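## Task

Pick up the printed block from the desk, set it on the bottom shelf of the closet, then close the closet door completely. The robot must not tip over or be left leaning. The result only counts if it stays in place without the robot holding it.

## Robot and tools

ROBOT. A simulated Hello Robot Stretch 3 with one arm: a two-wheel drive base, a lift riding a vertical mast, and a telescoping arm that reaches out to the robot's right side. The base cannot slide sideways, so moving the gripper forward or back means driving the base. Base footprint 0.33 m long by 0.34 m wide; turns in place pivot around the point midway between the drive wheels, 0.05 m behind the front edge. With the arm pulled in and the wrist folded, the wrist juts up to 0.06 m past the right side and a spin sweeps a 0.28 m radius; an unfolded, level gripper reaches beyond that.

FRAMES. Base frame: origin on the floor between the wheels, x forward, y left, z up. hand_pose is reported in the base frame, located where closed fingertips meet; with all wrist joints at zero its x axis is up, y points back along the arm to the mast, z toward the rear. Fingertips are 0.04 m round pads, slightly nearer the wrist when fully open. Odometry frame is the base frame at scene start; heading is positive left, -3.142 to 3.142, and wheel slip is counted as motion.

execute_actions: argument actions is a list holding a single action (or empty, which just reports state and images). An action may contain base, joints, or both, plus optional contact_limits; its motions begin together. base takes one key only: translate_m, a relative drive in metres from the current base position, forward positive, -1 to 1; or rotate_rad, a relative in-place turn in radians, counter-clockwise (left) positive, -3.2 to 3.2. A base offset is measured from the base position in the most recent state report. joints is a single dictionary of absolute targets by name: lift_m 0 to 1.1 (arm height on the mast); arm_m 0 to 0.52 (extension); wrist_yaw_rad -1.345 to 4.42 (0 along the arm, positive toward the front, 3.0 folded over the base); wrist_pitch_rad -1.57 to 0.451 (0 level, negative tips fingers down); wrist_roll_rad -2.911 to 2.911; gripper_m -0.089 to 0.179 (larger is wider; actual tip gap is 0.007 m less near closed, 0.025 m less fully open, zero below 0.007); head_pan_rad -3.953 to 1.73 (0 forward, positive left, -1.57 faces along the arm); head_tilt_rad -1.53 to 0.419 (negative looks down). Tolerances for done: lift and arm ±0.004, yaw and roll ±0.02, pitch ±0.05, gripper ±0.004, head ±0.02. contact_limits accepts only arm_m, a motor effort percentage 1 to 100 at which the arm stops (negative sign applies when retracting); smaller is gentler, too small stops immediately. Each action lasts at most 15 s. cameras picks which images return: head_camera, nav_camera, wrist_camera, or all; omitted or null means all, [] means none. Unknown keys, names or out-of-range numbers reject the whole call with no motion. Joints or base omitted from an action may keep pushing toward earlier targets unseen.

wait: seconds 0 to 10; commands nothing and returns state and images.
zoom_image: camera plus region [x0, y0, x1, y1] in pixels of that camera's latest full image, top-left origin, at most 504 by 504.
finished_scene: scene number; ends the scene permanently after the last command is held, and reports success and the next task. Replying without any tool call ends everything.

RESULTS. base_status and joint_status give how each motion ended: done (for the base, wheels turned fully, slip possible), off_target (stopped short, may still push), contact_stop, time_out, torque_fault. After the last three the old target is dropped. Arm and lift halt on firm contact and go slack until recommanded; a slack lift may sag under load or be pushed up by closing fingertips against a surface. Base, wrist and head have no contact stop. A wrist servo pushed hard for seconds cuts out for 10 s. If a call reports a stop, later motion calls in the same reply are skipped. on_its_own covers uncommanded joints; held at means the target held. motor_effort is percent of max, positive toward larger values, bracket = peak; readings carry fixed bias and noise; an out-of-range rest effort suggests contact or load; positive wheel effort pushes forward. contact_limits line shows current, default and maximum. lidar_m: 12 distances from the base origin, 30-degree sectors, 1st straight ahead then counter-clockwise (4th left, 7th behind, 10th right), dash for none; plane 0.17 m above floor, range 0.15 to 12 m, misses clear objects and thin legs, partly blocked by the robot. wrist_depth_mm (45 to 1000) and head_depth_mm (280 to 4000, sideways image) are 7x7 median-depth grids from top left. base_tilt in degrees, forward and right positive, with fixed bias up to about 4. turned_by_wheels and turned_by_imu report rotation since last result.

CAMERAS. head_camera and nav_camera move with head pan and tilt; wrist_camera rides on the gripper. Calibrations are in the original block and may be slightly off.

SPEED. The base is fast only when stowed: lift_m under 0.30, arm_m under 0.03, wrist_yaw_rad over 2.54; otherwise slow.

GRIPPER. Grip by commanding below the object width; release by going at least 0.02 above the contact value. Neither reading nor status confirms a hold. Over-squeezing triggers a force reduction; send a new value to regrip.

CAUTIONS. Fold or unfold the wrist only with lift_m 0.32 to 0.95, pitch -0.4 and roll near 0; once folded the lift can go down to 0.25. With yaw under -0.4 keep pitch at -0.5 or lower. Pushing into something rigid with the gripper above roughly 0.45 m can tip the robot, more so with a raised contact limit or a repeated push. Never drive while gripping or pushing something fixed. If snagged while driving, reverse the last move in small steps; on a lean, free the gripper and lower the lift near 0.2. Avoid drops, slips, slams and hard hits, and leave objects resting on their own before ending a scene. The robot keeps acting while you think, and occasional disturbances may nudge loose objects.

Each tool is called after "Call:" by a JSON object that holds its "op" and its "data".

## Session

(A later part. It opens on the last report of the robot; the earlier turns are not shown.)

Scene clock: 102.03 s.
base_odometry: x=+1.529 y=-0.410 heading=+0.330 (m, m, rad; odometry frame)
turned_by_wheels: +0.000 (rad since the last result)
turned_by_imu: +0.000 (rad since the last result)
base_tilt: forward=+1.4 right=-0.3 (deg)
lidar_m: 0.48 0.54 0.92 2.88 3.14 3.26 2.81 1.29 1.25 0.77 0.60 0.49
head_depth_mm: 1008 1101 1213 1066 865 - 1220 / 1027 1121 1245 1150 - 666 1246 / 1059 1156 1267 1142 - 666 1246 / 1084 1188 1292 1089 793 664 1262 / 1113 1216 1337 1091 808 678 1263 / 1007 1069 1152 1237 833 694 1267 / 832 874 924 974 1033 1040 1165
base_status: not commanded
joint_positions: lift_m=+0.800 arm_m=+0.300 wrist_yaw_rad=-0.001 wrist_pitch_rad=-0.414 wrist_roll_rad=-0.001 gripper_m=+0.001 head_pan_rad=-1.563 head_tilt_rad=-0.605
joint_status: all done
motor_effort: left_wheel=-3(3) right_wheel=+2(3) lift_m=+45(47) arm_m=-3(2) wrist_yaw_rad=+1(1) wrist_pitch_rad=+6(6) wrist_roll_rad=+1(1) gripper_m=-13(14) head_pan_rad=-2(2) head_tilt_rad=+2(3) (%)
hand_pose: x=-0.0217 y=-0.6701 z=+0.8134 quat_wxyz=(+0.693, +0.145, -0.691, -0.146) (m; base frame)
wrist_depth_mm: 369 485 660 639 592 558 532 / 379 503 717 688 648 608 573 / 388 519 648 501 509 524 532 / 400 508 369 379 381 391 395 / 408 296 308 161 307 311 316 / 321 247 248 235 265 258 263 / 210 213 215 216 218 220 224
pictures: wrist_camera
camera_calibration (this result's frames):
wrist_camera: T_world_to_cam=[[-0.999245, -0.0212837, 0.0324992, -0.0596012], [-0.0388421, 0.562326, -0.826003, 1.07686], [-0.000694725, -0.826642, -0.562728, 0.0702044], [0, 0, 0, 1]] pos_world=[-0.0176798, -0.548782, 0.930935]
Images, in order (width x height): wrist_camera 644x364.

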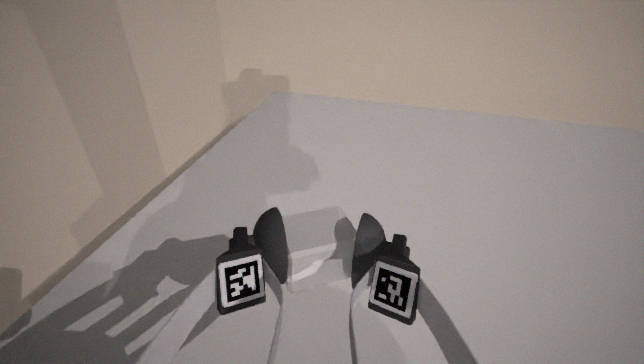

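Call:
{"op": "execute_actions", "data": {"actions": [{"joints":{"arm_m":0,"wrist_yaw_rad":3.0}}], "cameras": []}}

Call:
{"op": "execute_actions", "data": {"actions": [{"base":{"rotate_rad":1.84},"joints":{"lift_m":0.295,"head_tilt_rad":-0.9}}], "cameras": ["wrist_camera"]}}

Call:
{"op": "execute_actions", "data": {"actions": [{"base":{"translate_m":1}}], "cameras": []}}

Call:
{"op": "execute_actions", "data": {"actions": [{"base":{"translate_m":1}}], "cameras": []}}

Call:
{"op": "execute_actions", "data": {"actions": [{"base":{"translate_m":0.65}}], "cameras": []}}

Call:
{"op": "execute_actions", "data": {"actions": [{"base":{"rotate_rad":1.085},"joints":{"lift_m":0.43}}], "cameras": []}}

Call:
{"op": "execute_actions", "data": {"actions": [{"joints":{"wrist_yaw_rad":0}}]}}

Scene clock: 105.80 s.
base_odometry: x=+1.529 y=-0.410 heading=+0.330 (m, m, rad; odometry frame)
turned_by_wheels: +0.000 (rad since the last result)
turned_by_imu: +0.000 (rad since the last result)
base_tilt: forward=+1.3 right=-0.4 (deg)
lidar_m: 0.48 0.54 0.92 2.89 3.14 3.27 2.81 1.29 1.25 0.77 0.60 0.49
head_depth_mm: 1008 1101 1210 1065 821 668 1220 / 1033 1130 1244 1057 817 668 1244 / 1053 1154 1271 1054 816 665 1245 / 1079 1186 1287 1041 813 664 1257 / 1106 1215 1347 1085 809 679 1269 / 1010 1073 1150 1232 833 696 1254 / 835 877 922 978 1035 1038 1170
base_status: not commanded
joint_positions: lift_m=+0.800 arm_m=+0.000 wrist_yaw_rad=+2.998 wrist_pitch_rad=-0.414 wrist_roll_rad=-0.001 gripper_m=+0.001 head_pan_rad=-1.563 head_tilt_rad=-0.605
joint_status: all done
motor_effort: left_wheel=-3(3) right_wheel=+2(2) lift_m=+45(45) arm_m=-3(3) wrist_yaw_rad=+3(2) wrist_pitch_rad=+6(6) wrist_roll_rad=+1(1) gripper_m=-14(13) head_pan_rad=-2(2) head_tilt_rad=+3(3) (%)
hand_pose: x=+0.0110 y=+0.0774 z=+0.8134 quat_wxyz=(+0.195, +0.700, +0.095, +0.680) (m; base frame)
wrist_depth_mm: - - - - - - 648 / - - - - - - 592 / - - - - - - 601 / - - - - - 952 587 / - - - 161 - 856 572 / - - - - - 859 567 / 916 914 922 927 932 833 560
pictures: none
No camera images: the call's "cameras" was empty. Leave "cameras" out to get every camera's image.

Scene clock: 111.23 s.
base_odometry: x=+1.529 y=-0.410 heading=+2.170 (m, m, rad; odometry frame)
turned_by_wheels: +1.840 (rad since the last result)
turned_by_imu: +1.818 (rad since the last result)
base_tilt: forward=+1.2 right=-0.3 (deg)
lidar_m: 2.89 3.44 3.24 1.29 1.31 0.79 0.75 0.50 0.48 0.50 0.66 1.67
head_depth_mm: 409 461 528 618 742 943 1123 / 430 487 565 668 818 1051 1137 / 454 518 605 726 907 1201 1148 / 479 553 653 796 1012 1252 1156 / 508 590 705 876 1154 1270 1133 / 541 635 774 982 1331 1269 1134 / 578 687 841 1109 1416 1265 1133
base_status: done
joint_positions: lift_m=+0.295 arm_m=+0.000 wrist_yaw_rad=+2.998 wrist_pitch_rad=-0.414 wrist_roll_rad=-0.001 gripper_m=+0.001 head_pan_rad=-1.563 head_tilt_rad=-0.889
joint_status: all done
motor_effort: left_wheel=-3(8) right_wheel=+2(5) lift_m=+34(40) arm_m=-3(3) wrist_yaw_rad=+2(3) wrist_pitch_rad=+7(7) wrist_roll_rad=+1(1) gripper_m=-14(13) head_pan_rad=+0(2) head_tilt_rad=-6(27) (%)
hand_pose: x=+0.0110 y=+0.0774 z=+0.3087 quat_wxyz=(+0.195, +0.700, +0.096, +0.680) (m; base frame)
wrist_depth_mm: - - - - - - - / - - - - - - - / 951 931 - - - - - / 709 725 741 751 757 783 804 / 582 594 - 160 615 622 632 / 486 493 - 165 524 516 531 / 435 - - - 434 441 450
pictures: wrist_camera
camera_calibration (this result's frames):
wrist_camera: T_world_to_cam=[[0.992059, -0.121502, 0.0324953, -0.00878118], [-0.0418479, -0.562525, -0.825721, 0.327849], [0.118606, 0.817804, -0.563143, 0.275725], [0, 0, 0, 1]] pos_world=[-0.0102714, -0.0421328, 0.42627]
Images, in order (width x height): wrist_camera 644x364.

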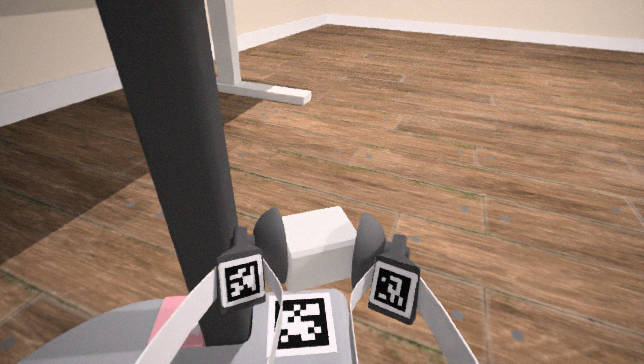

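Scene clock: 116.33 s.
base_odometry: x=+0.966 y=+0.416 heading=+2.170 (m, m, rad; odometry frame)
turned_by_wheels: +0.000 (rad since the last result)
turned_by_imu: +0.003 (rad since the last result)
base_tilt: forward=+1.4 right=-0.4 (deg)
lidar_m: 1.93 2.56 2.80 2.87 1.76 2.13 1.40 0.99 0.96 0.99 1.31 1.91
head_depth_mm: 845 955 1095 1281 1431 1273 1138 / 896 1018 1169 1378 1460 1274 1138 / 938 1068 1254 1504 1452 1275 1152 / 991 1144 1359 1586 1450 1271 1159 / 1062 1224 1466 1660 1454 1270 1127 / 1101 1317 1596 1681 1443 1268 1134 / 1174 1430 1769 1679 1463 1264 1130
base_status: done
joint_positions: lift_m=+0.295 arm_m=+0.000 wrist_yaw_rad=+2.998 wrist_pitch_rad=-0.414 wrist_roll_rad=-0.001 gripper_m=+0.001 head_pan_rad=-1.563 head_tilt_rad=-0.889
joint_status: not commanded
motor_effort: left_wheel=-3(11) right_wheel=+2(7) lift_m=+34(34) arm_m=-3(3) wrist_yaw_rad=+2(2) wrist_pitch_rad=+6(7) wrist_roll_rad=+1(1) gripper_m=-14(14) head_pan_rad=-2(2) head_tilt_rad=-5(6) (%)
hand_pose: x=+0.0109 y=+0.0774 z=+0.3087 quat_wxyz=(+0.195, +0.700, +0.096, +0.680) (m; base frame)
wrist_depth_mm: - - - - - - - / - - - - - - - / 938 949 - - - - - / 713 718 735 748 776 778 787 / 589 593 - 161 619 619 628 / 489 499 - 164 532 522 531 / 435 - - - 436 445 447
pictures: none
No camera images: the call's "cameras" was empty. Leave "cameras" out to get every camera's image.

Scene clock: 121.43 s.
base_odometry: x=+0.402 y=+1.242 heading=+2.170 (m, m, rad; odometry frame)
turned_by_wheels: +0.000 (rad since the last result)
turned_by_imu: +0.003 (rad since the last result)
base_tilt: forward=+1.6 right=-0.3 (deg)
lidar_m: 1.10 1.40 2.34 2.40 3.17 3.02 2.09 1.50 1.43 1.46 1.82 0.99
head_depth_mm: 1252 1428 1637 1694 1462 1268 1138 / 1330 1530 1762 1700 1463 1266 1137 / 1415 1617 1872 1694 1449 1272 1156 / 1498 1740 1935 1690 1447 1279 1153 / 1588 1858 2009 1674 1438 1268 1130 / 1690 2007 2028 1685 1439 1272 1132 / 1811 2151 1990 1695 1442 1262 1129
base_status: done
joint_positions: lift_m=+0.295 arm_m=+0.000 wrist_yaw_rad=+2.998 wrist_pitch_rad=-0.414 wrist_roll_rad=-0.001 gripper_m=+0.001 head_pan_rad=-1.563 head_tilt_rad=-0.889
joint_status: not commanded
motor_effort: left_wheel=-4(8) right_wheel=+2(7) lift_m=+34(34) arm_m=-3(3) wrist_yaw_rad=+2(2) wrist_pitch_rad=+6(6) wrist_roll_rad=+1(1) gripper_m=-14(13) head_pan_rad=-3(2) head_tilt_rad=-6(5) (%)
hand_pose: x=+0.0109 y=+0.0774 z=+0.3087 quat_wxyz=(+0.195, +0.700, +0.096, +0.680) (m; base frame)
wrist_depth_mm: - - - - - - - / - - - - - - - / 927 942 - - - - - / 712 723 751 755 767 784 796 / 581 585 - 161 620 625 623 / 488 496 - 165 534 516 525 / 432 - - - 435 440 448
pictures: none
No camera images: the call's "cameras" was empty. Leave "cameras" out to get every camera's image.

Scene clock: 125.30 s.
base_odometry: x=+0.036 y=+1.779 heading=+2.169 (m, m, rad; odometry frame)
turned_by_wheels: +0.000 (rad since the last result)
turned_by_imu: +0.002 (rad since the last result)
base_tilt: forward=+1.4 right=-0.4 (deg)
lidar_m: 0.46 0.61 2.03 2.09 2.80 3.58 2.53 1.82 1.73 0.63 0.49 0.46
head_depth_mm: 1554 1752 1910 1675 1457 1276 1135 / 1648 1863 1990 1688 1457 1275 1138 / 1723 1961 2016 1697 1464 1274 1156 / 1837 2086 2008 1687 1454 1275 1149 / 1783 2018 1999 1688 1395 1270 1136 / 1548 648 696 801 933 1177 1130 / 494 542 595 663 821 1245 1132
base_status: done
joint_positions: lift_m=+0.295 arm_m=+0.000 wrist_yaw_rad=+2.998 wrist_pitch_rad=-0.414 wrist_roll_rad=-0.001 gripper_m=+0.001 head_pan_rad=-1.563 head_tilt_rad=-0.889
joint_status: not commanded
motor_effort: left_wheel=-3(9) right_wheel=+2(9) lift_m=+34(34) arm_m=-3(3) wrist_yaw_rad=+2(2) wrist_pitch_rad=+6(6) wrist_roll_rad=+1(0) gripper_m=-13(14) head_pan_rad=-2(2) head_tilt_rad=-5(6) (%)
hand_pose: x=+0.0109 y=+0.0774 z=+0.3087 quat_wxyz=(+0.195, +0.700, +0.096, +0.680) (m; base frame)
wrist_depth_mm: - - - - - - - / - - - - - - - / 935 917 - - - - 815 / 720 722 737 742 768 774 789 / 578 589 - 160 611 628 639 / 490 496 - 165 532 519 522 / 430 - - - 438 442 447
pictures: none
No camera images: the call's "cameras" was empty. Leave "cameras" out to get every camera's image.

Scene clock: 127.90 s.
base_odometry: x=+0.036 y=+1.779 heading=-3.029 (m, m, rad; odometry frame)
turned_by_wheels: +1.085 (rad since the last result)
turned_by_imu: +1.072 (rad since the last result)
base_tilt: forward=+1.3 right=-0.4 (deg)
lidar_m: 2.03 2.11 2.89 3.14 2.41 1.79 1.73 0.61 0.49 0.46 0.46 0.63
head_depth_mm: 748 1107 971 1168 895 1017 1139 / 741 1109 974 1205 1467 1239 1159 / 743 1109 976 1202 1448 1285 1170 / 738 1105 975 1208 1451 1269 1176 / 736 1107 940 1145 882 1195 1136 / 384 435 517 633 812 1146 1126 / 378 438 520 635 822 1159 1129
base_status: done
joint_positions: lift_m=+0.430 arm_m=+0.000 wrist_yaw_rad=+2.998 wrist_pitch_rad=-0.415 wrist_roll_rad=-0.001 gripper_m=+0.001 head_pan_rad=-1.563 head_tilt_rad=-0.889
joint_status: all done
motor_effort: left_wheel=-3(12) right_wheel=+3(6) lift_m=+45(48) arm_m=-3(3) wrist_yaw_rad=+2(2) wrist_pitch_rad=+7(6) wrist_roll_rad=+1(1) gripper_m=-14(14) head_pan_rad=-2(4) head_tilt_rad=-5(5) (%)
hand_pose: x=+0.0108 y=+0.0773 z=+0.4432 quat_wxyz=(+0.195, +0.700, +0.096, +0.680) (m; base frame)
wrist_depth_mm: - - - - - - - / - - - - - - - / - - - - - - - / 941 954 - - - - - / 755 767 - 161 812 801 829 / 647 645 - 614 696 681 685 / 552 558 566 572 572 575 589
pictures: none
No camera images: the call's "cameras" was empty. Leave "cameras" out to get every camera's image.

Scene clock: 130.40 s.
base_odometry: x=+0.036 y=+1.779 heading=-3.029 (m, m, rad; odometry frame)
turned_by_wheels: +0.000 (rad since the last result)
turned_by_imu: +0.000 (rad since the last result)
base_tilt: forward=+1.3 right=-0.3 (deg)
lidar_m: 2.04 2.12 2.89 3.13 2.40 1.79 1.72 0.61 0.50 0.46 0.46 0.63
head_depth_mm: 745 1105 974 1172 893 1014 1129 / 743 1109 973 1205 1457 1236 1153 / 739 1105 973 1206 1446 1268 1172 / 742 1102 966 1202 1443 1264 1122 / 738 1097 941 1143 878 1198 1133 / 384 435 518 632 812 1144 1128 / 379 438 519 635 824 1167 1124
base_status: not commanded
joint_positions: lift_m=+0.430 arm_m=+0.000 wrist_yaw_rad=+0.003 wrist_pitch_rad=-0.415 wrist_roll_rad=-0.001 gripper_m=+0.001 head_pan_rad=-1.563 head_tilt_rad=-0.889
joint_status: all done
motor_effort: left_wheel=-3(3) right_wheel=+2(2) lift_m=+45(45) arm_m=-3(3) wrist_yaw_rad=-3(6) wrist_pitch_rad=+7(6) wrist_roll_rad=+1(1) gripper_m=-14(13) head_pan_rad=-2(2) head_tilt_rad=-5(4) (%)
hand_pose: x=-0.0209 y=-0.3700 z=+0.4432 quat_wxyz=(+0.693, +0.147, -0.691, -0.145) (m; base frame)
wrist_depth_mm: 180 185 804 786 793 619 400 / 197 199 583 550 570 529 399 / 218 216 - 955 921 596 282 / 243 239 961 - 932 590 282 / 274 269 718 161 808 577 278 / 317 311 306 617 696 408 276 / 374 363 401 565 572 402 285
pictures: head_camera (sideways: a quarter turn clockwise sets it upright), nav_camera (sideways: a quarter turn counterclockwise sets it upright), wrist_camera
camera_calibration (this result's frames):
head_camera: T_world_to_cam=[[-0.0529222, 0.748349, -0.661191, 0.880686], [0.998084, 0.0608944, -0.0109659, 0.0085696], [0.0320565, -0.660504, -0.750138, 0.934219], [0, 0, 0, 1]] pos_world=[0.00810684, -0.0425265, 1.28319]
nav_camera: T_world_to_cam=[[0.00990071, -0.783372, 0.621474, -0.763142], [-0.998425, -0.0420695, -0.037123, 0.102182], [0.0552262, -0.620127, -0.782555, 0.970645], [0, 0, 0, 1]] pos_world=[0.0559715, 0.0083981, 1.23765]
wrist_camera: T_world_to_cam=[[-0.999163, -0.0248522, 0.032483, -0.0416982], [-0.0408388, 0.562939, -0.825489, 0.602294], [0.00222931, -0.826125, -0.563483, 0.110561], [0, 0, 0, 1]] pos_world=[-0.0173129, -0.248753, 0.560841]
Images, in order (width x height): head_camera 896x504, nav_camera 672x504, wrist_camera 644x364.

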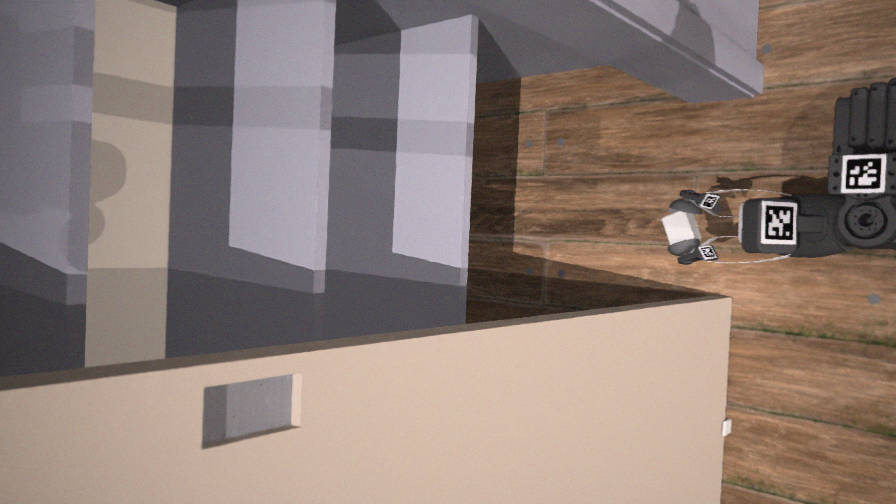

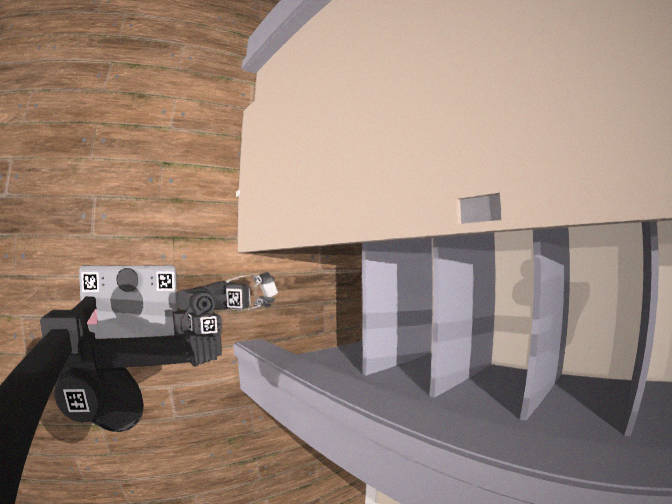

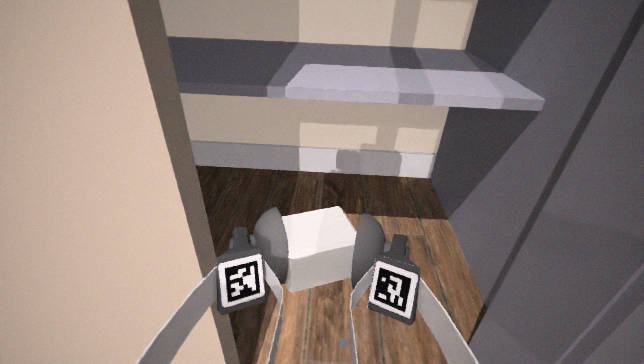

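Call:
{"op": "execute_actions", "data": {"actions": [{"joints":{"arm_m":0.515,"lift_m":0.435}}], "cameras": ["wrist_camera"]}}

Scene clock: 135.67 s.
base_odometry: x=+0.036 y=+1.779 heading=-3.029 (m, m, rad; odometry frame)
turned_by_wheels: +0.000 (rad since the last result)
turned_by_imu: +0.000 (rad since the last result)
base_tilt: forward=+1.4 right=-0.3 (deg)
lidar_m: 2.03 2.11 2.90 3.13 2.41 1.80 1.73 0.61 0.49 0.46 0.46 0.63
head_depth_mm: 742 1107 971 1170 897 1014 1135 / 739 1106 971 1209 1459 1196 1149 / 740 1106 972 - 1453 1280 1136 / 737 1107 971 1204 1454 1279 1131 / 735 1096 941 1150 879 1196 1132 / 383 435 515 629 813 1149 1136 / 379 438 518 635 823 1159 1127
base_status: not commanded
joint_positions: lift_m=+0.435 arm_m=+0.515 wrist_yaw_rad=+0.001 wrist_pitch_rad=-0.415 wrist_roll_rad=-0.001 gripper_m=+0.001 head_pan_rad=-1.563 head_tilt_rad=-0.889
joint_status: all done
motor_effort: left_wheel=-3(3) right_wheel=+2(2) lift_m=+45(47) arm_m=+4(6) wrist_yaw_rad=-1(3) wrist_pitch_rad=+6(7) wrist_roll_rad=+1(1) gripper_m=-14(14) head_pan_rad=-2(1) head_tilt_rad=-5(5) (%)
hand_pose: x=-0.0212 y=-0.8845 z=+0.4482 quat_wxyz=(+0.693, +0.146, -0.691, -0.145) (m; base frame)
wrist_depth_mm: 368 367 360 355 349 346 341 / 402 403 392 392 385 375 366 / 354 361 368 377 382 392 373 / 271 274 279 285 290 293 301 / 220 223 232 161 233 235 238 / 185 187 188 179 200 196 197 / 159 161 162 164 165 167 169
pictures: wrist_camera
camera_calibration (this result's frames):
wrist_camera: T_world_to_cam=[[-0.999199, -0.0233778, 0.0324819, -0.0536753], [-0.0400072, 0.563043, -0.825459, 0.896141], [0.00100872, -0.826097, -0.563527, -0.311666], [0, 0, 0, 1]] pos_world=[-0.0174659, -0.763286, 0.565839]
Images, in order (width x height): wrist_camera 644x364.

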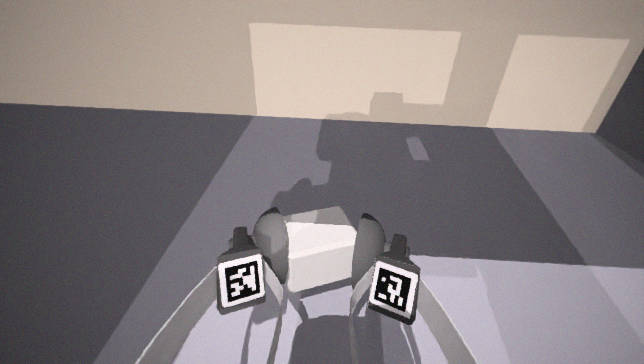

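Call:
{"op": "execute_actions", "data": {"actions": [{"joints":{"lift_m":0.416}}], "cameras": []}}

Call:
{"op": "execute_actions", "data": {"actions": [{"joints":{"gripper_m":0.09}}], "cameras": ["wrist_camera"]}}

Call:
{"op": "execute_actions", "data": {"actions": [{"joints":{"arm_m":0,"lift_m":0.43}}], "cameras": ["wrist_camera"]}}

Call:
{"op": "execute_actions", "data": {"actions": [{"base":{"translate_m":0.13},"joints":{"wrist_yaw_rad":2.7,"gripper_m":0,"lift_m":0.295}}], "cameras": []}}

Call:
{"op": "execute_actions", "data": {"actions": [{"base":{"translate_m":1}}], "cameras": []}}

Call:
{"op": "execute_actions", "data": {"actions": [{"base":{"rotate_rad":-1.58},"joints":{"lift_m":0.33}}], "cameras": []}}

Call:
{"op": "execute_actions", "data": {"actions": [{"base":{"translate_m":0.2},"joints":{"wrist_yaw_rad":0.7,"wrist_pitch_rad":0.02,"head_pan_rad":-1.2,"head_tilt_rad":-1.1}}]}}

Scene clock: 136.97 s.
base_odometry: x=+0.036 y=+1.779 heading=-3.029 (m, m, rad; odometry frame)
turned_by_wheels: +0.000 (rad since the last result)
turned_by_imu: +0.000 (rad since the last result)
base_tilt: forward=+1.4 right=-0.5 (deg)
lidar_m: 2.03 2.11 2.90 3.13 2.40 1.79 1.73 0.61 0.50 0.46 0.46 0.63
head_depth_mm: 744 1109 974 1169 897 1015 1137 / 740 1104 971 1200 1453 1203 1137 / 739 1097 970 - 1445 1274 1134 / 740 1107 968 1207 1442 1267 1129 / 735 1101 938 1144 881 1199 1129 / 384 435 515 630 814 1146 1132 / 378 437 518 635 822 1162 1132
base_status: not commanded
joint_positions: lift_m=+0.416 arm_m=+0.515 wrist_yaw_rad=+0.001 wrist_pitch_rad=-0.415 wrist_roll_rad=-0.001 gripper_m=+0.001 head_pan_rad=-1.563 head_tilt_rad=-0.889
joint_status: all done
motor_effort: left_wheel=-3(3) right_wheel=+3(2) lift_m=+34(40) arm_m=+4(4) wrist_yaw_rad=-2(2) wrist_pitch_rad=+7(6) wrist_roll_rad=+1(1) gripper_m=-14(13) head_pan_rad=-1(3) head_tilt_rad=-5(5) (%)
hand_pose: x=-0.0212 y=-0.8845 z=+0.4296 quat_wxyz=(+0.693, +0.146, -0.691, -0.145) (m; base frame)
wrist_depth_mm: 371 365 359 356 353 346 342 / 398 395 390 388 384 379 368 / 314 318 324 334 340 350 352 / 240 242 247 252 255 261 266 / 194 197 206 161 206 208 211 / 164 165 166 162 177 173 175 / 141 142 143 145 146 148 149
pictures: none
No camera images: the call's "cameras" was empty. Leave "cameras" out to get every camera's image.

Scene clock: 138.37 s.
base_odometry: x=+0.036 y=+1.779 heading=-3.029 (m, m, rad; odometry frame)
turned_by_wheels: +0.000 (rad since the last result)
turned_by_imu: +0.000 (rad since the last result)
base_tilt: forward=+1.4 right=-0.2 (deg)
lidar_m: 2.03 2.11 2.89 3.15 2.41 1.79 1.73 0.61 0.50 0.46 0.46 0.63
head_depth_mm: 746 1108 977 1170 894 1011 1131 / 741 1108 976 1205 1453 1191 1135 / 738 1102 977 - 1458 1277 1139 / 735 1099 966 1205 1447 1267 1135 / 734 1100 940 1147 882 1194 1139 / 384 434 515 629 813 1143 1135 / 378 437 518 636 822 1166 1129
base_status: not commanded
joint_positions: lift_m=+0.416 arm_m=+0.515 wrist_yaw_rad=+0.001 wrist_pitch_rad=-0.415 wrist_roll_rad=-0.001 gripper_m=+0.090 head_pan_rad=-1.563 head_tilt_rad=-0.889
joint_status: all done
motor_effort: left_wheel=-3(3) right_wheel=+2(2) lift_m=+34(34) arm_m=+4(4) wrist_yaw_rad=-1(2) wrist_pitch_rad=+6(7) wrist_roll_rad=+1(1) gripper_m=+0(86) head_pan_rad=-2(1) head_tilt_rad=-5(5) (%)
hand_pose: x=-0.0212 y=-0.8845 z=+0.4296 quat_wxyz=(+0.693, +0.146, -0.691, -0.145) (m; base frame)
wrist_depth_mm: 371 368 362 355 350 347 345 / 397 393 392 388 382 377 368 / 313 319 325 333 340 350 354 / 239 243 247 251 256 260 266 / 194 197 207 161 211 207 212 / 163 167 165 164 168 174 175 / 141 142 143 145 146 148 149
pictures: wrist_camera
camera_calibration (this result's frames):
wrist_camera: T_world_to_cam=[[-0.999199, -0.0233769, 0.0324818, -0.0530699], [-0.0400066, 0.563043, -0.825459, 0.880771], [0.00100802, -0.826097, -0.563527, -0.322161], [0, 0, 0, 1]] pos_world=[-0.017466, -0.763288, 0.547218]
Images, in order (width x height): wrist_camera 644x364.

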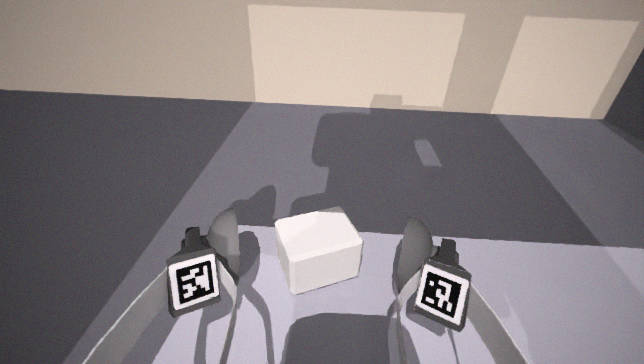

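Scene clock: 143.33 s.
base_odometry: x=+0.036 y=+1.779 heading=-3.029 (m, m, rad; odometry frame)
turned_by_wheels: +0.000 (rad since the last result)
turned_by_imu: +0.000 (rad since the last result)
base_tilt: forward=+1.3 right=-0.3 (deg)
lidar_m: 2.03 2.11 2.89 3.14 2.40 1.79 1.73 0.61 0.49 0.46 0.46 0.63
head_depth_mm: 744 1108 977 1170 898 1017 1141 / 745 1116 974 1209 1454 1229 1161 / 739 1101 973 1207 1447 1275 1173 / 737 1100 973 1205 1446 1277 1118 / 735 1102 939 1143 884 1199 1132 / 384 436 515 630 814 1148 1133 / 378 438 520 636 825 1164 1133
base_status: not commanded
joint_positions: lift_m=+0.430 arm_m=+0.000 wrist_yaw_rad=+0.001 wrist_pitch_rad=-0.415 wrist_roll_rad=-0.001 gripper_m=+0.090 head_pan_rad=-1.563 head_tilt_rad=-0.889
joint_status: all done
motor_effort: left_wheel=-3(3) right_wheel=+2(2) lift_m=+44(47) arm_m=-3(4) wrist_yaw_rad=-1(1) wrist_pitch_rad=+6(7) wrist_roll_rad=+1(1) gripper_m=+0(0) head_pan_rad=-2(2) head_tilt_rad=-6(6) (%)
hand_pose: x=-0.0212 y=-0.3700 z=+0.4432 quat_wxyz=(+0.693, +0.146, -0.691, -0.145) (m; base frame)
wrist_depth_mm: 179 185 811 799 783 614 402 / 197 199 590 548 571 528 397 / 217 217 - 945 930 599 283 / 242 239 967 - 951 593 279 / 274 267 758 787 812 573 278 / 318 306 644 658 657 385 275 / 373 361 469 571 579 380 285
pictures: wrist_camera
camera_calibration (this result's frames):
wrist_camera: T_world_to_cam=[[-0.999199, -0.0233536, 0.0324817, -0.0414815], [-0.0399935, 0.563044, -0.825459, 0.602329], [0.000988808, -0.826097, -0.563527, 0.110563], [0, 0, 0, 1]] pos_world=[-0.0174684, -0.24877, 0.560851]
Images, in order (width x height): wrist_camera 644x364.

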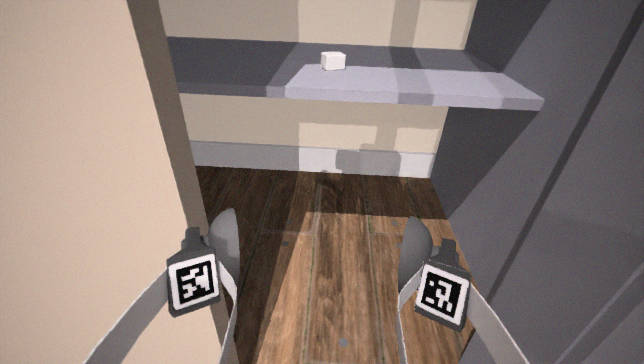

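Scene clock: 146.03 s.
base_odometry: x=-0.094 y=+1.764 heading=-3.029 (m, m, rad; odometry frame)
turned_by_wheels: +0.000 (rad since the last result)
turned_by_imu: +0.000 (rad since the last result)
base_tilt: forward=+1.4 right=-0.4 (deg)
lidar_m: 1.91 1.98 2.70 3.58 2.60 1.92 1.86 0.59 0.58 0.45 0.46 0.63
head_depth_mm: 746 1107 975 1211 1451 1254 1131 / 744 1097 974 1213 1444 1279 1138 / 372 438 548 1153 1427 1280 1152 / 374 431 509 620 795 1110 1172 / 375 432 512 625 804 1129 1134 / 377 436 514 631 812 1153 1133 / 379 439 519 636 824 1164 1135
base_status: done
joint_positions: lift_m=+0.295 arm_m=+0.000 wrist_yaw_rad=+2.697 wrist_pitch_rad=-0.415 wrist_roll_rad=-0.001 gripper_m=+0.000 head_pan_rad=-1.564 head_tilt_rad=-0.889
joint_status: all done
motor_effort: left_wheel=-3(11) right_wheel=+2(6) lift_m=+34(40) arm_m=-2(3) wrist_yaw_rad=+3(5) wrist_pitch_rad=+6(7) wrist_roll_rad=+1(1) gripper_m=-2(88) head_pan_rad=-2(2) head_tilt_rad=-5(5) (%)
hand_pose: x=+0.0753 y=+0.0578 z=+0.3086 quat_wxyz=(+0.295, +0.706, -0.010, +0.643) (m; base frame)
wrist_depth_mm: - - - - - - - / - - - - - - - / - 946 - - - - - / - 719 747 754 758 769 785 / - 591 596 656 613 621 627 / - 491 516 - 510 515 529 / 424 - - 432 441 443 446
pictures: none
No camera images: the call's "cameras" was empty. Leave "cameras" out to get every camera's image.

Scene clock: 151.13 s.
base_odometry: x=-1.087 y=+1.652 heading=-3.029 (m, m, rad; odometry frame)
turned_by_wheels: +0.000 (rad since the last result)
turned_by_imu: +0.003 (rad since the last result)
base_tilt: forward=+1.2 right=-0.3 (deg)
lidar_m: 0.90 0.94 1.29 3.58 3.74 2.96 2.86 0.64 0.44 0.43 1.21 0.94
head_depth_mm: 355 409 481 570 832 1192 1137 / 357 411 483 590 752 1084 1135 / 359 414 488 593 760 1060 1155 / 1042 1210 1388 1612 1429 1231 1177 / 1053 1214 1435 1639 1448 1270 1133 / 1057 1225 1454 1654 1452 1276 1134 / 1060 1230 1454 1642 1452 1267 1127
base_status: done
joint_positions: lift_m=+0.295 arm_m=+0.000 wrist_yaw_rad=+2.698 wrist_pitch_rad=-0.415 wrist_roll_rad=-0.001 gripper_m=+0.000 head_pan_rad=-1.564 head_tilt_rad=-0.889
joint_status: not commanded
motor_effort: left_wheel=-3(10) right_wheel=+2(9) lift_m=+34(34) arm_m=-3(3) wrist_yaw_rad=+2(3) wrist_pitch_rad=+7(7) wrist_roll_rad=+1(1) gripper_m=-2(2) head_pan_rad=-2(1) head_tilt_rad=-5(5) (%)
hand_pose: x=+0.0752 y=+0.0579 z=+0.3086 quat_wxyz=(+0.294, +0.706, -0.010, +0.644) (m; base frame)
wrist_depth_mm: - - - - - 863 693 / - - - - - 899 711 / - 935 964 - - 911 736 / - 723 742 753 753 787 721 / - 584 594 656 611 630 633 / - 496 518 - 513 517 525 / 421 - - 434 440 445 444
pictures: none
No camera images: the call's "cameras" was empty. Leave "cameras" out to get every camera's image.

Scene clock: 154.33 s.
base_odometry: x=-1.087 y=+1.652 heading=+1.674 (m, m, rad; odometry frame)
turned_by_wheels: -1.580 (rad since the last result)
turned_by_imu: -1.561 (rad since the last result)
base_tilt: forward=+1.3 right=-0.4 (deg)
lidar_m: 0.43 1.21 0.94 0.90 0.93 1.27 3.43 3.38 2.98 2.86 0.64 0.44
head_depth_mm: 2599 2527 1987 1673 1446 1281 1133 / 2589 2489 2034 1692 1454 1270 1141 / 2609 2472 2010 1687 1451 1275 1148 / 2615 2469 1985 1675 1460 1272 1175 / 2638 2520 1985 1683 1451 1270 1133 / 2581 2316 1822 1674 1449 1283 1132 / 1287 1486 1601 1325 1361 1251 1133
base_status: done
joint_positions: lift_m=+0.330 arm_m=+0.000 wrist_yaw_rad=+2.698 wrist_pitch_rad=-0.415 wrist_roll_rad=-0.001 gripper_m=+0.000 head_pan_rad=-1.564 head_tilt_rad=-0.889
joint_status: all done
motor_effort: left_wheel=+2(9) right_wheel=-3(8) lift_m=+45(46) arm_m=-3(3) wrist_yaw_rad=+2(2) wrist_pitch_rad=+6(7) wrist_roll_rad=+0(1) gripper_m=-1(2) head_pan_rad=-1(2) head_tilt_rad=-5(4) (%)
hand_pose: x=+0.0752 y=+0.0579 z=+0.3432 quat_wxyz=(+0.294, +0.706, -0.010, +0.644) (m; base frame)
wrist_depth_mm: 680 737 802 901 - - 878 / 736 806 877 - - - 916 / 783 845 935 - - - 922 / - 791 798 809 829 828 851 / - 637 639 701 661 670 692 / - 535 551 - 557 564 564 / 448 - - 467 470 476 465
pictures: none
No camera images: the call's "cameras" was empty. Leave "cameras" out to get every camera's image.

Scene clock: 157.57 s.
base_odometry: x=-1.108 y=+1.851 heading=+1.674 (m, m, rad; odometry frame)
turned_by_wheels: +0.000 (rad since the last result)
turned_by_imu: +0.001 (rad since the last result)
base_tilt: forward=+1.2 right=-0.3 (deg)
lidar_m: 0.23 1.01 0.94 0.90 0.93 1.27 3.44 3.55 2.98 0.99 0.42 0.24
head_depth_mm: 2154 1840 1627 1466 1307 1206 1107 / 1361 1745 1633 1449 1319 1217 - / 808 1040 1461 1464 1311 1222 - / 601 722 901 1198 1296 1201 1134 / 483 568 705 896 1216 1177 1108 / 461 531 612 699 639 816 1098 / 409 452 495 414 497 597 1113
base_status: done
joint_positions: lift_m=+0.330 arm_m=+0.000 wrist_yaw_rad=+0.702 wrist_pitch_rad=-0.004 wrist_roll_rad=-0.001 gripper_m=+0.000 head_pan_rad=-1.207 head_tilt_rad=-1.086
joint_status: all done
motor_effort: left_wheel=+2(7) right_wheel=-3(5) lift_m=+45(44) arm_m=-3(3) wrist_yaw_rad=-3(1) wrist_pitch_rad=+11(13) wrist_roll_rad=+1(1) gripper_m=-2(2) head_pan_rad=+3(17) head_tilt_rad=-7(23) (%)
hand_pose: x=+0.1441 y=-0.3407 z=+0.4433 quat_wxyz=(+0.665, +0.245, -0.663, +0.242) (m; base frame)
wrist_depth_mm: 188 214 266 286 404 912 - / 190 220 272 293 423 937 - / 193 225 280 305 451 - - / 196 229 287 313 477 - - / 199 235 294 326 505 - - / 205 240 288 - 589 - - / 209 248 331 355 571 763 775
pictures: head_camera (sideways: a quarter turn clockwise sets it upright), nav_camera (sideways: a quarter turn counterclockwise sets it upright), wrist_camera
camera_calibration (this result's frames):
head_camera: T_world_to_cam=[[-0.35169, 0.790247, -0.50182, 0.674876], [0.913674, 0.406447, -0.000272041, -0.00483913], [0.203749, -0.458596, -0.864972, 1.08247], [0, 0, 0, 1]] pos_world=[0.021218, -0.0349378, 1.27497]
nav_camera: T_world_to_cam=[[0.320591, -0.830189, 0.456078, -0.549571], [-0.923785, -0.380468, -0.0432006, 0.109629], [0.209388, -0.407468, -0.888891, 1.10793], [0, 0, 0, 1]] pos_world=[0.0454748, 0.036907, 1.24021]
wrist_camera: T_world_to_cam=[[-0.757749, -0.651399, 0.0386746, -0.127144], [-0.150957, 0.117326, -0.981553, 0.525826], [0.634845, -0.749609, -0.187236, -0.0974234], [0, 0, 0, 1]] pos_world=[0.0448825, -0.217544, 0.502802]
Images, in order (width x height): head_camera 896x504, nav_camera 672x504, wrist_camera 644x364.

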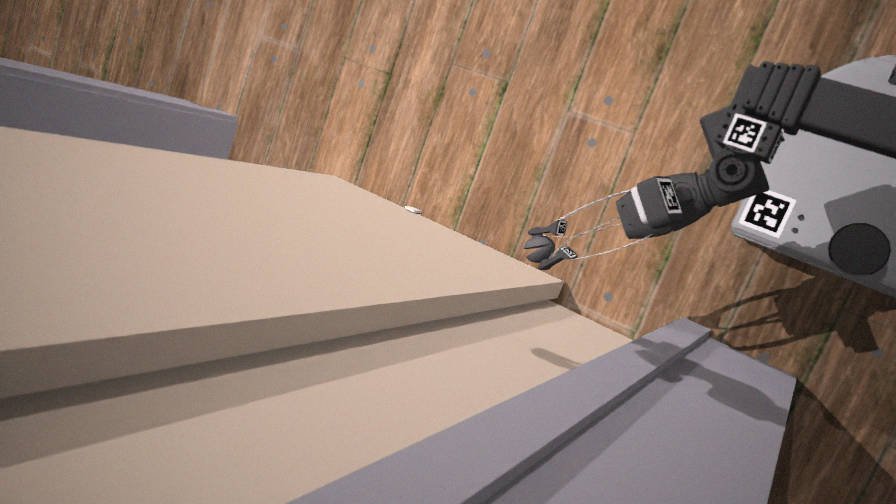

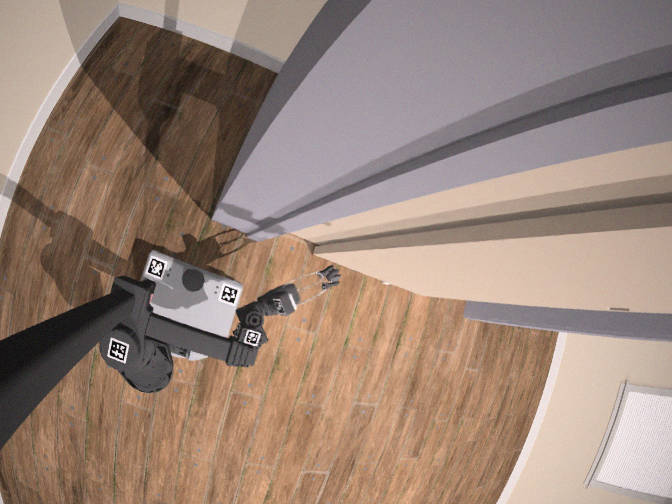

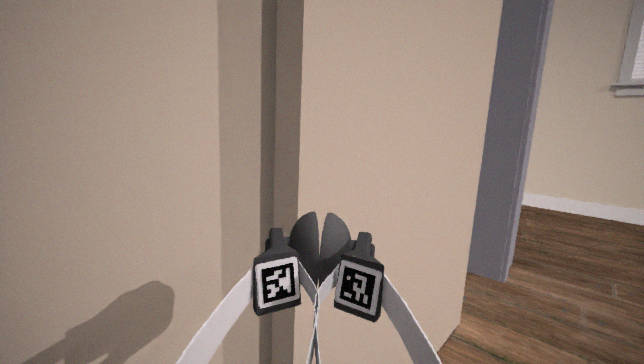

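Call:
{"op": "execute_actions", "data": {"actions": [{"base":{"translate_m":0.108},"joints":{"arm_m":0.03}}], "cameras": ["wrist_camera"]}}

Call:
{"op": "execute_actions", "data": {"actions": [{"joints":{"arm_m":0.42,"head_pan_rad":-1.45,"head_tilt_rad":-0.8},"contact_limits":{"arm_m":30}}]}}

Scene clock: 159.87 s.
base_odometry: x=-1.119 y=+1.958 heading=+1.674 (m, m, rad; odometry frame)
turned_by_wheels: +0.000 (rad since the last result)
turned_by_imu: +0.000 (rad since the last result)
base_tilt: forward=+1.3 right=-0.3 (deg)
lidar_m: 0.86 0.89 0.94 0.90 0.94 1.27 3.44 3.68 2.97 0.56 0.18 0.15
head_depth_mm: 1342 1802 1619 1458 1306 1206 1094 / 653 991 1570 1451 1321 1232 - / 437 553 772 1293 1335 1196 - / 420 498 616 809 1212 1183 1129 / 365 434 505 329 429 643 1081 / - - - 298 328 406 1069 / - - - - - 308 1072
base_status: done
joint_positions: lift_m=+0.330 arm_m=+0.030 wrist_yaw_rad=+0.702 wrist_pitch_rad=-0.004 wrist_roll_rad=-0.001 gripper_m=+0.000 head_pan_rad=-1.207 head_tilt_rad=-1.086
joint_status: all done
motor_effort: left_wheel=+2(4) right_wheel=-3(3) lift_m=+44(44) arm_m=+4(2) wrist_yaw_rad=-2(3) wrist_pitch_rad=+11(11) wrist_roll_rad=+1(1) gripper_m=-2(2) head_pan_rad=+2(2) head_tilt_rad=-7(5) (%)
hand_pose: x=+0.1440 y=-0.3704 z=+0.4434 quat_wxyz=(+0.665, +0.244, -0.663, +0.242) (m; base frame)
wrist_depth_mm: 109 124 152 195 194 341 - / 111 126 156 199 205 378 - / 113 129 161 206 215 417 - / 115 132 166 210 228 467 - / 117 135 168 218 242 527 - / 120 138 166 - 280 606 - / 123 142 189 230 276 690 778
pictures: wrist_camera
camera_calibration (this result's frames):
wrist_camera: T_world_to_cam=[[-0.758127, -0.65096, 0.0386769, -0.14632], [-0.150719, 0.11721, -0.981604, 0.5293], [0.634451, -0.750009, -0.186972, -0.119771], [0, 0, 0, 1]] pos_world=[0.0448354, -0.247117, 0.502829]
Images, in order (width x height): wrist_camera 644x364.

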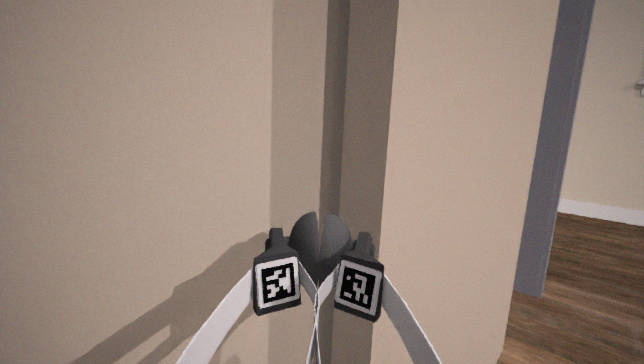

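Scene clock: 163.93 s.
base_odometry: x=-1.119 y=+1.958 heading=+1.674 (m, m, rad; odometry frame)
turned_by_wheels: +0.000 (rad since the last result)
turned_by_imu: +0.000 (rad since the last result)
base_tilt: forward=+1.3 right=-0.3 (deg)
lidar_m: 0.86 0.89 0.94 0.90 0.93 1.27 3.45 3.68 2.97 0.75 0.18 0.15
head_depth_mm: 2469 2716 2284 1849 1548 1330 1166 / 2516 2721 2278 1823 1587 1318 1162 / 2431 2747 2189 1849 1611 1324 1161 / 756 877 1039 1307 1429 1331 1162 / 636 693 762 845 944 1082 1121 / 461 492 525 563 610 591 419 / 362 380 400 446 - 294 319
base_status: not commanded
joint_positions: lift_m=+0.330 arm_m=+0.420 wrist_yaw_rad=+0.709 wrist_pitch_rad=-0.001 wrist_roll_rad=-0.001 gripper_m=+0.000 head_pan_rad=-1.443 head_tilt_rad=-0.803
joint_status: all done
motor_effort: left_wheel=+2(3) right_wheel=-3(18) lift_m=+43(44) arm_m=+6(15) wrist_yaw_rad=-11(12) wrist_pitch_rad=+10(12) wrist_roll_rad=+1(1) gripper_m=-3(3) head_pan_rad=-2(16) head_tilt_rad=+2(22) (%)
contact_limits: arm_m 30 (drawing in: default 29, maximum 48; extending or still: default 41, maximum 67)
hand_pose: x=+0.1454 y=-0.7591 z=+0.4441 quat_wxyz=(+0.664, +0.246, -0.662, +0.245) (m; base frame)
wrist_depth_mm: 111 125 154 168 199 346 - / 113 128 158 172 209 376 - / 115 131 163 176 219 418 - / 117 133 167 181 232 464 - / 120 137 170 187 247 525 - / 122 141 166 - 281 595 - / 125 144 190 200 301 675 770
pictures: head_camera (sideways: a quarter turn clockwise sets it upright), nav_camera (sideways: a quarter turn counterclockwise sets it upright), wrist_camera
camera_calibration (this result's frames):
head_camera: T_world_to_cam=[[-0.134778, 0.677378, -0.723183, 0.96197], [0.9837, 0.179143, -0.0155338, 0.0146057], [0.119031, -0.713489, -0.690481, 0.856103], [0, 0, 0, 1]] pos_world=[0.013382, -0.0434132, 1.28703]
nav_camera: T_world_to_cam=[[0.0966916, -0.720576, 0.686601, -0.848533], [-0.985763, -0.16467, -0.0339972, 0.0980392], [0.137561, -0.673539, -0.726239, 0.89691], [0, 0, 0, 1]] pos_world=[0.0553101, 0.00881524, 1.23731]
wrist_camera: T_world_to_cam=[[-0.753481, -0.65633, 0.0386967, -0.403065], [-0.14982, 0.114092, -0.982108, 0.573532], [0.640172, -0.745798, -0.184297, -0.410937], [0, 0, 0, 1]] pos_world=[0.0452947, -0.636454, 0.503133]
Images, in order (width x height): head_camera 896x504, nav_camera 672x504, wrist_camera 644x364.

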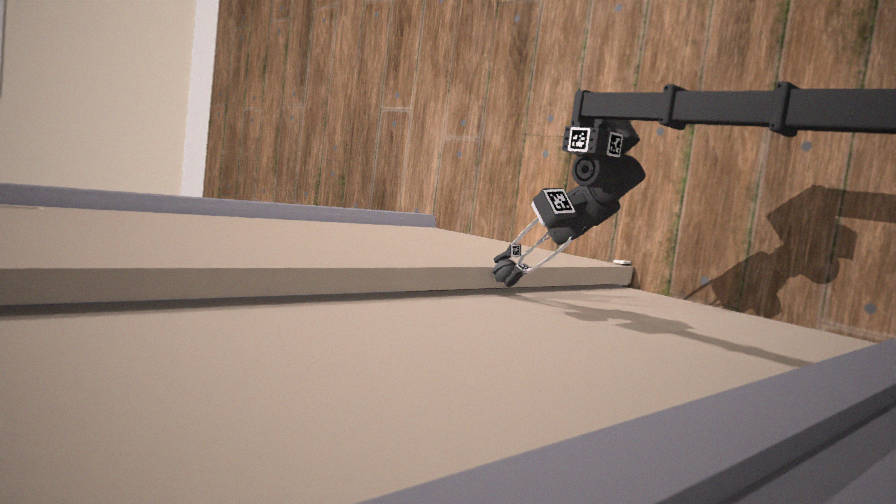

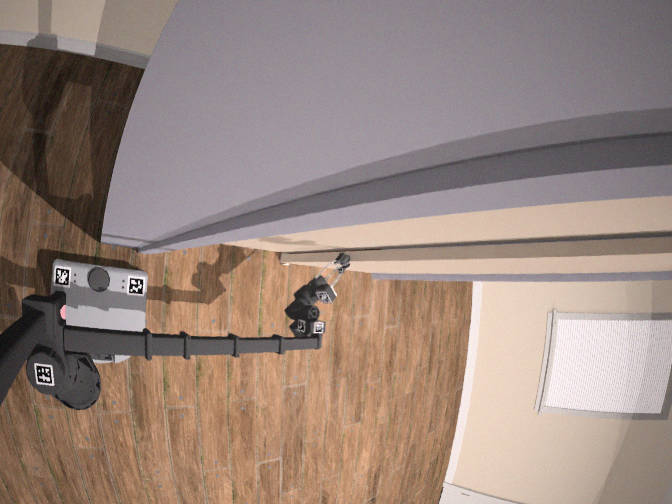

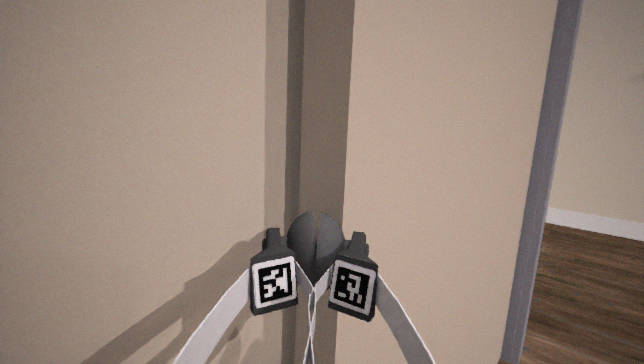

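Call:
{"op": "execute_actions", "data": {"actions": [{"joints":{"arm_m":0.46},"contact_limits":{"arm_m":22}}], "cameras": ["head_camera"]}}

Scene clock: 165.57 s.
base_odometry: x=-1.119 y=+1.958 heading=+1.675 (m, m, rad; odometry frame)
turned_by_wheels: +0.001 (rad since the last result)
turned_by_imu: -0.020 (rad since the last result)
base_tilt: forward=+1.3 right=-0.4 (deg)
lidar_m: 0.87 0.89 0.95 0.90 0.93 1.25 3.21 3.66 2.99 0.80 0.18 0.15
head_depth_mm: 2457 2709 2255 1852 1537 1335 1163 / 2458 2772 2263 1828 1625 1330 1163 / 2480 2738 2262 1824 1522 1327 1161 / 893 1041 1229 1550 1466 1329 1156 / 666 740 833 928 1037 1174 1140 / 499 532 566 604 648 689 440 / 388 406 425 453 493 301 331
base_status: not commanded
joint_positions: lift_m=+0.330 arm_m=+0.448 wrist_yaw_rad=+0.760 wrist_pitch_rad=-0.002 wrist_roll_rad=-0.001 gripper_m=+0.000 head_pan_rad=-1.443 head_tilt_rad=-0.803
joint_status: arm_m contact_stop (moved +0.028 of +0.040)
on_its_own: arm_m is slack since a contact_stop, until your next command for it (your +0.460 is given up); wrist_yaw_rad is at rest, and its effort (-70) is outside its rest range (-12 to +12)
motor_effort: left_wheel=+13(18) right_wheel=-17(28) lift_m=+43(43) arm_m=+3(24) wrist_yaw_rad=-70(87) wrist_pitch_rad=+10(10) wrist_roll_rad=+1(1) gripper_m=-8(9) head_pan_rad=-3(2) head_tilt_rad=+1(1) (%)
contact_limits: arm_m 22 (drawing in: default 29, maximum 48; extending or still: default 41, maximum 67)
hand_pose: x=+0.1551 y=-0.7784 z=+0.4440 quat_wxyz=(+0.658, +0.263, -0.656, +0.262) (m; base frame)
wrist_depth_mm: 119 134 164 163 208 340 - / 122 137 168 169 218 366 - / 124 140 173 175 229 401 - / 126 143 178 180 241 439 - / 129 147 179 190 255 489 - / 132 150 174 - 275 547 - / 134 153 200 199 312 636 774
pictures: head_camera (sideways: a quarter turn clockwise sets it upright)
camera_calibration (this result's frames):
head_camera: T_world_to_cam=[[-0.134756, 0.677255, -0.723303, 0.962126], [0.983702, 0.179132, -0.0155428, 0.0146175], [0.11904, -0.713609, -0.690356, 0.855941], [0, 0, 0, 1]] pos_world=[0.013382, -0.0434158, 1.28704]
Images, in order (width x height): head_camera 896x504.

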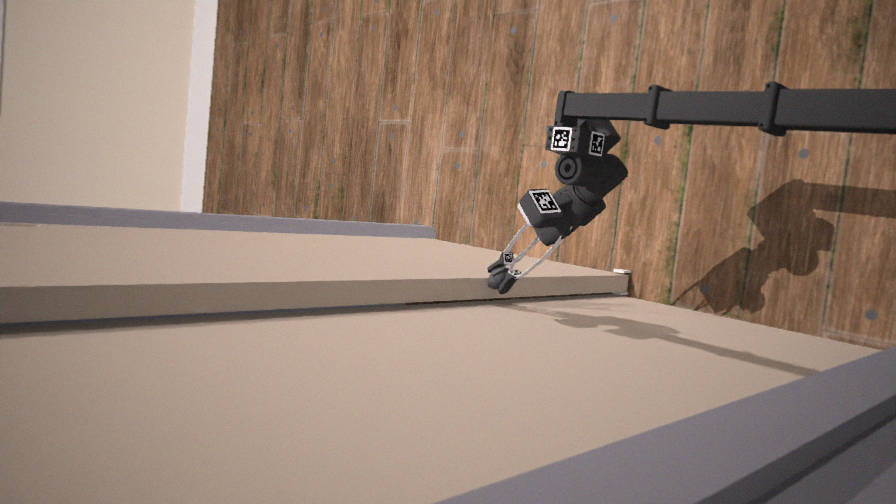

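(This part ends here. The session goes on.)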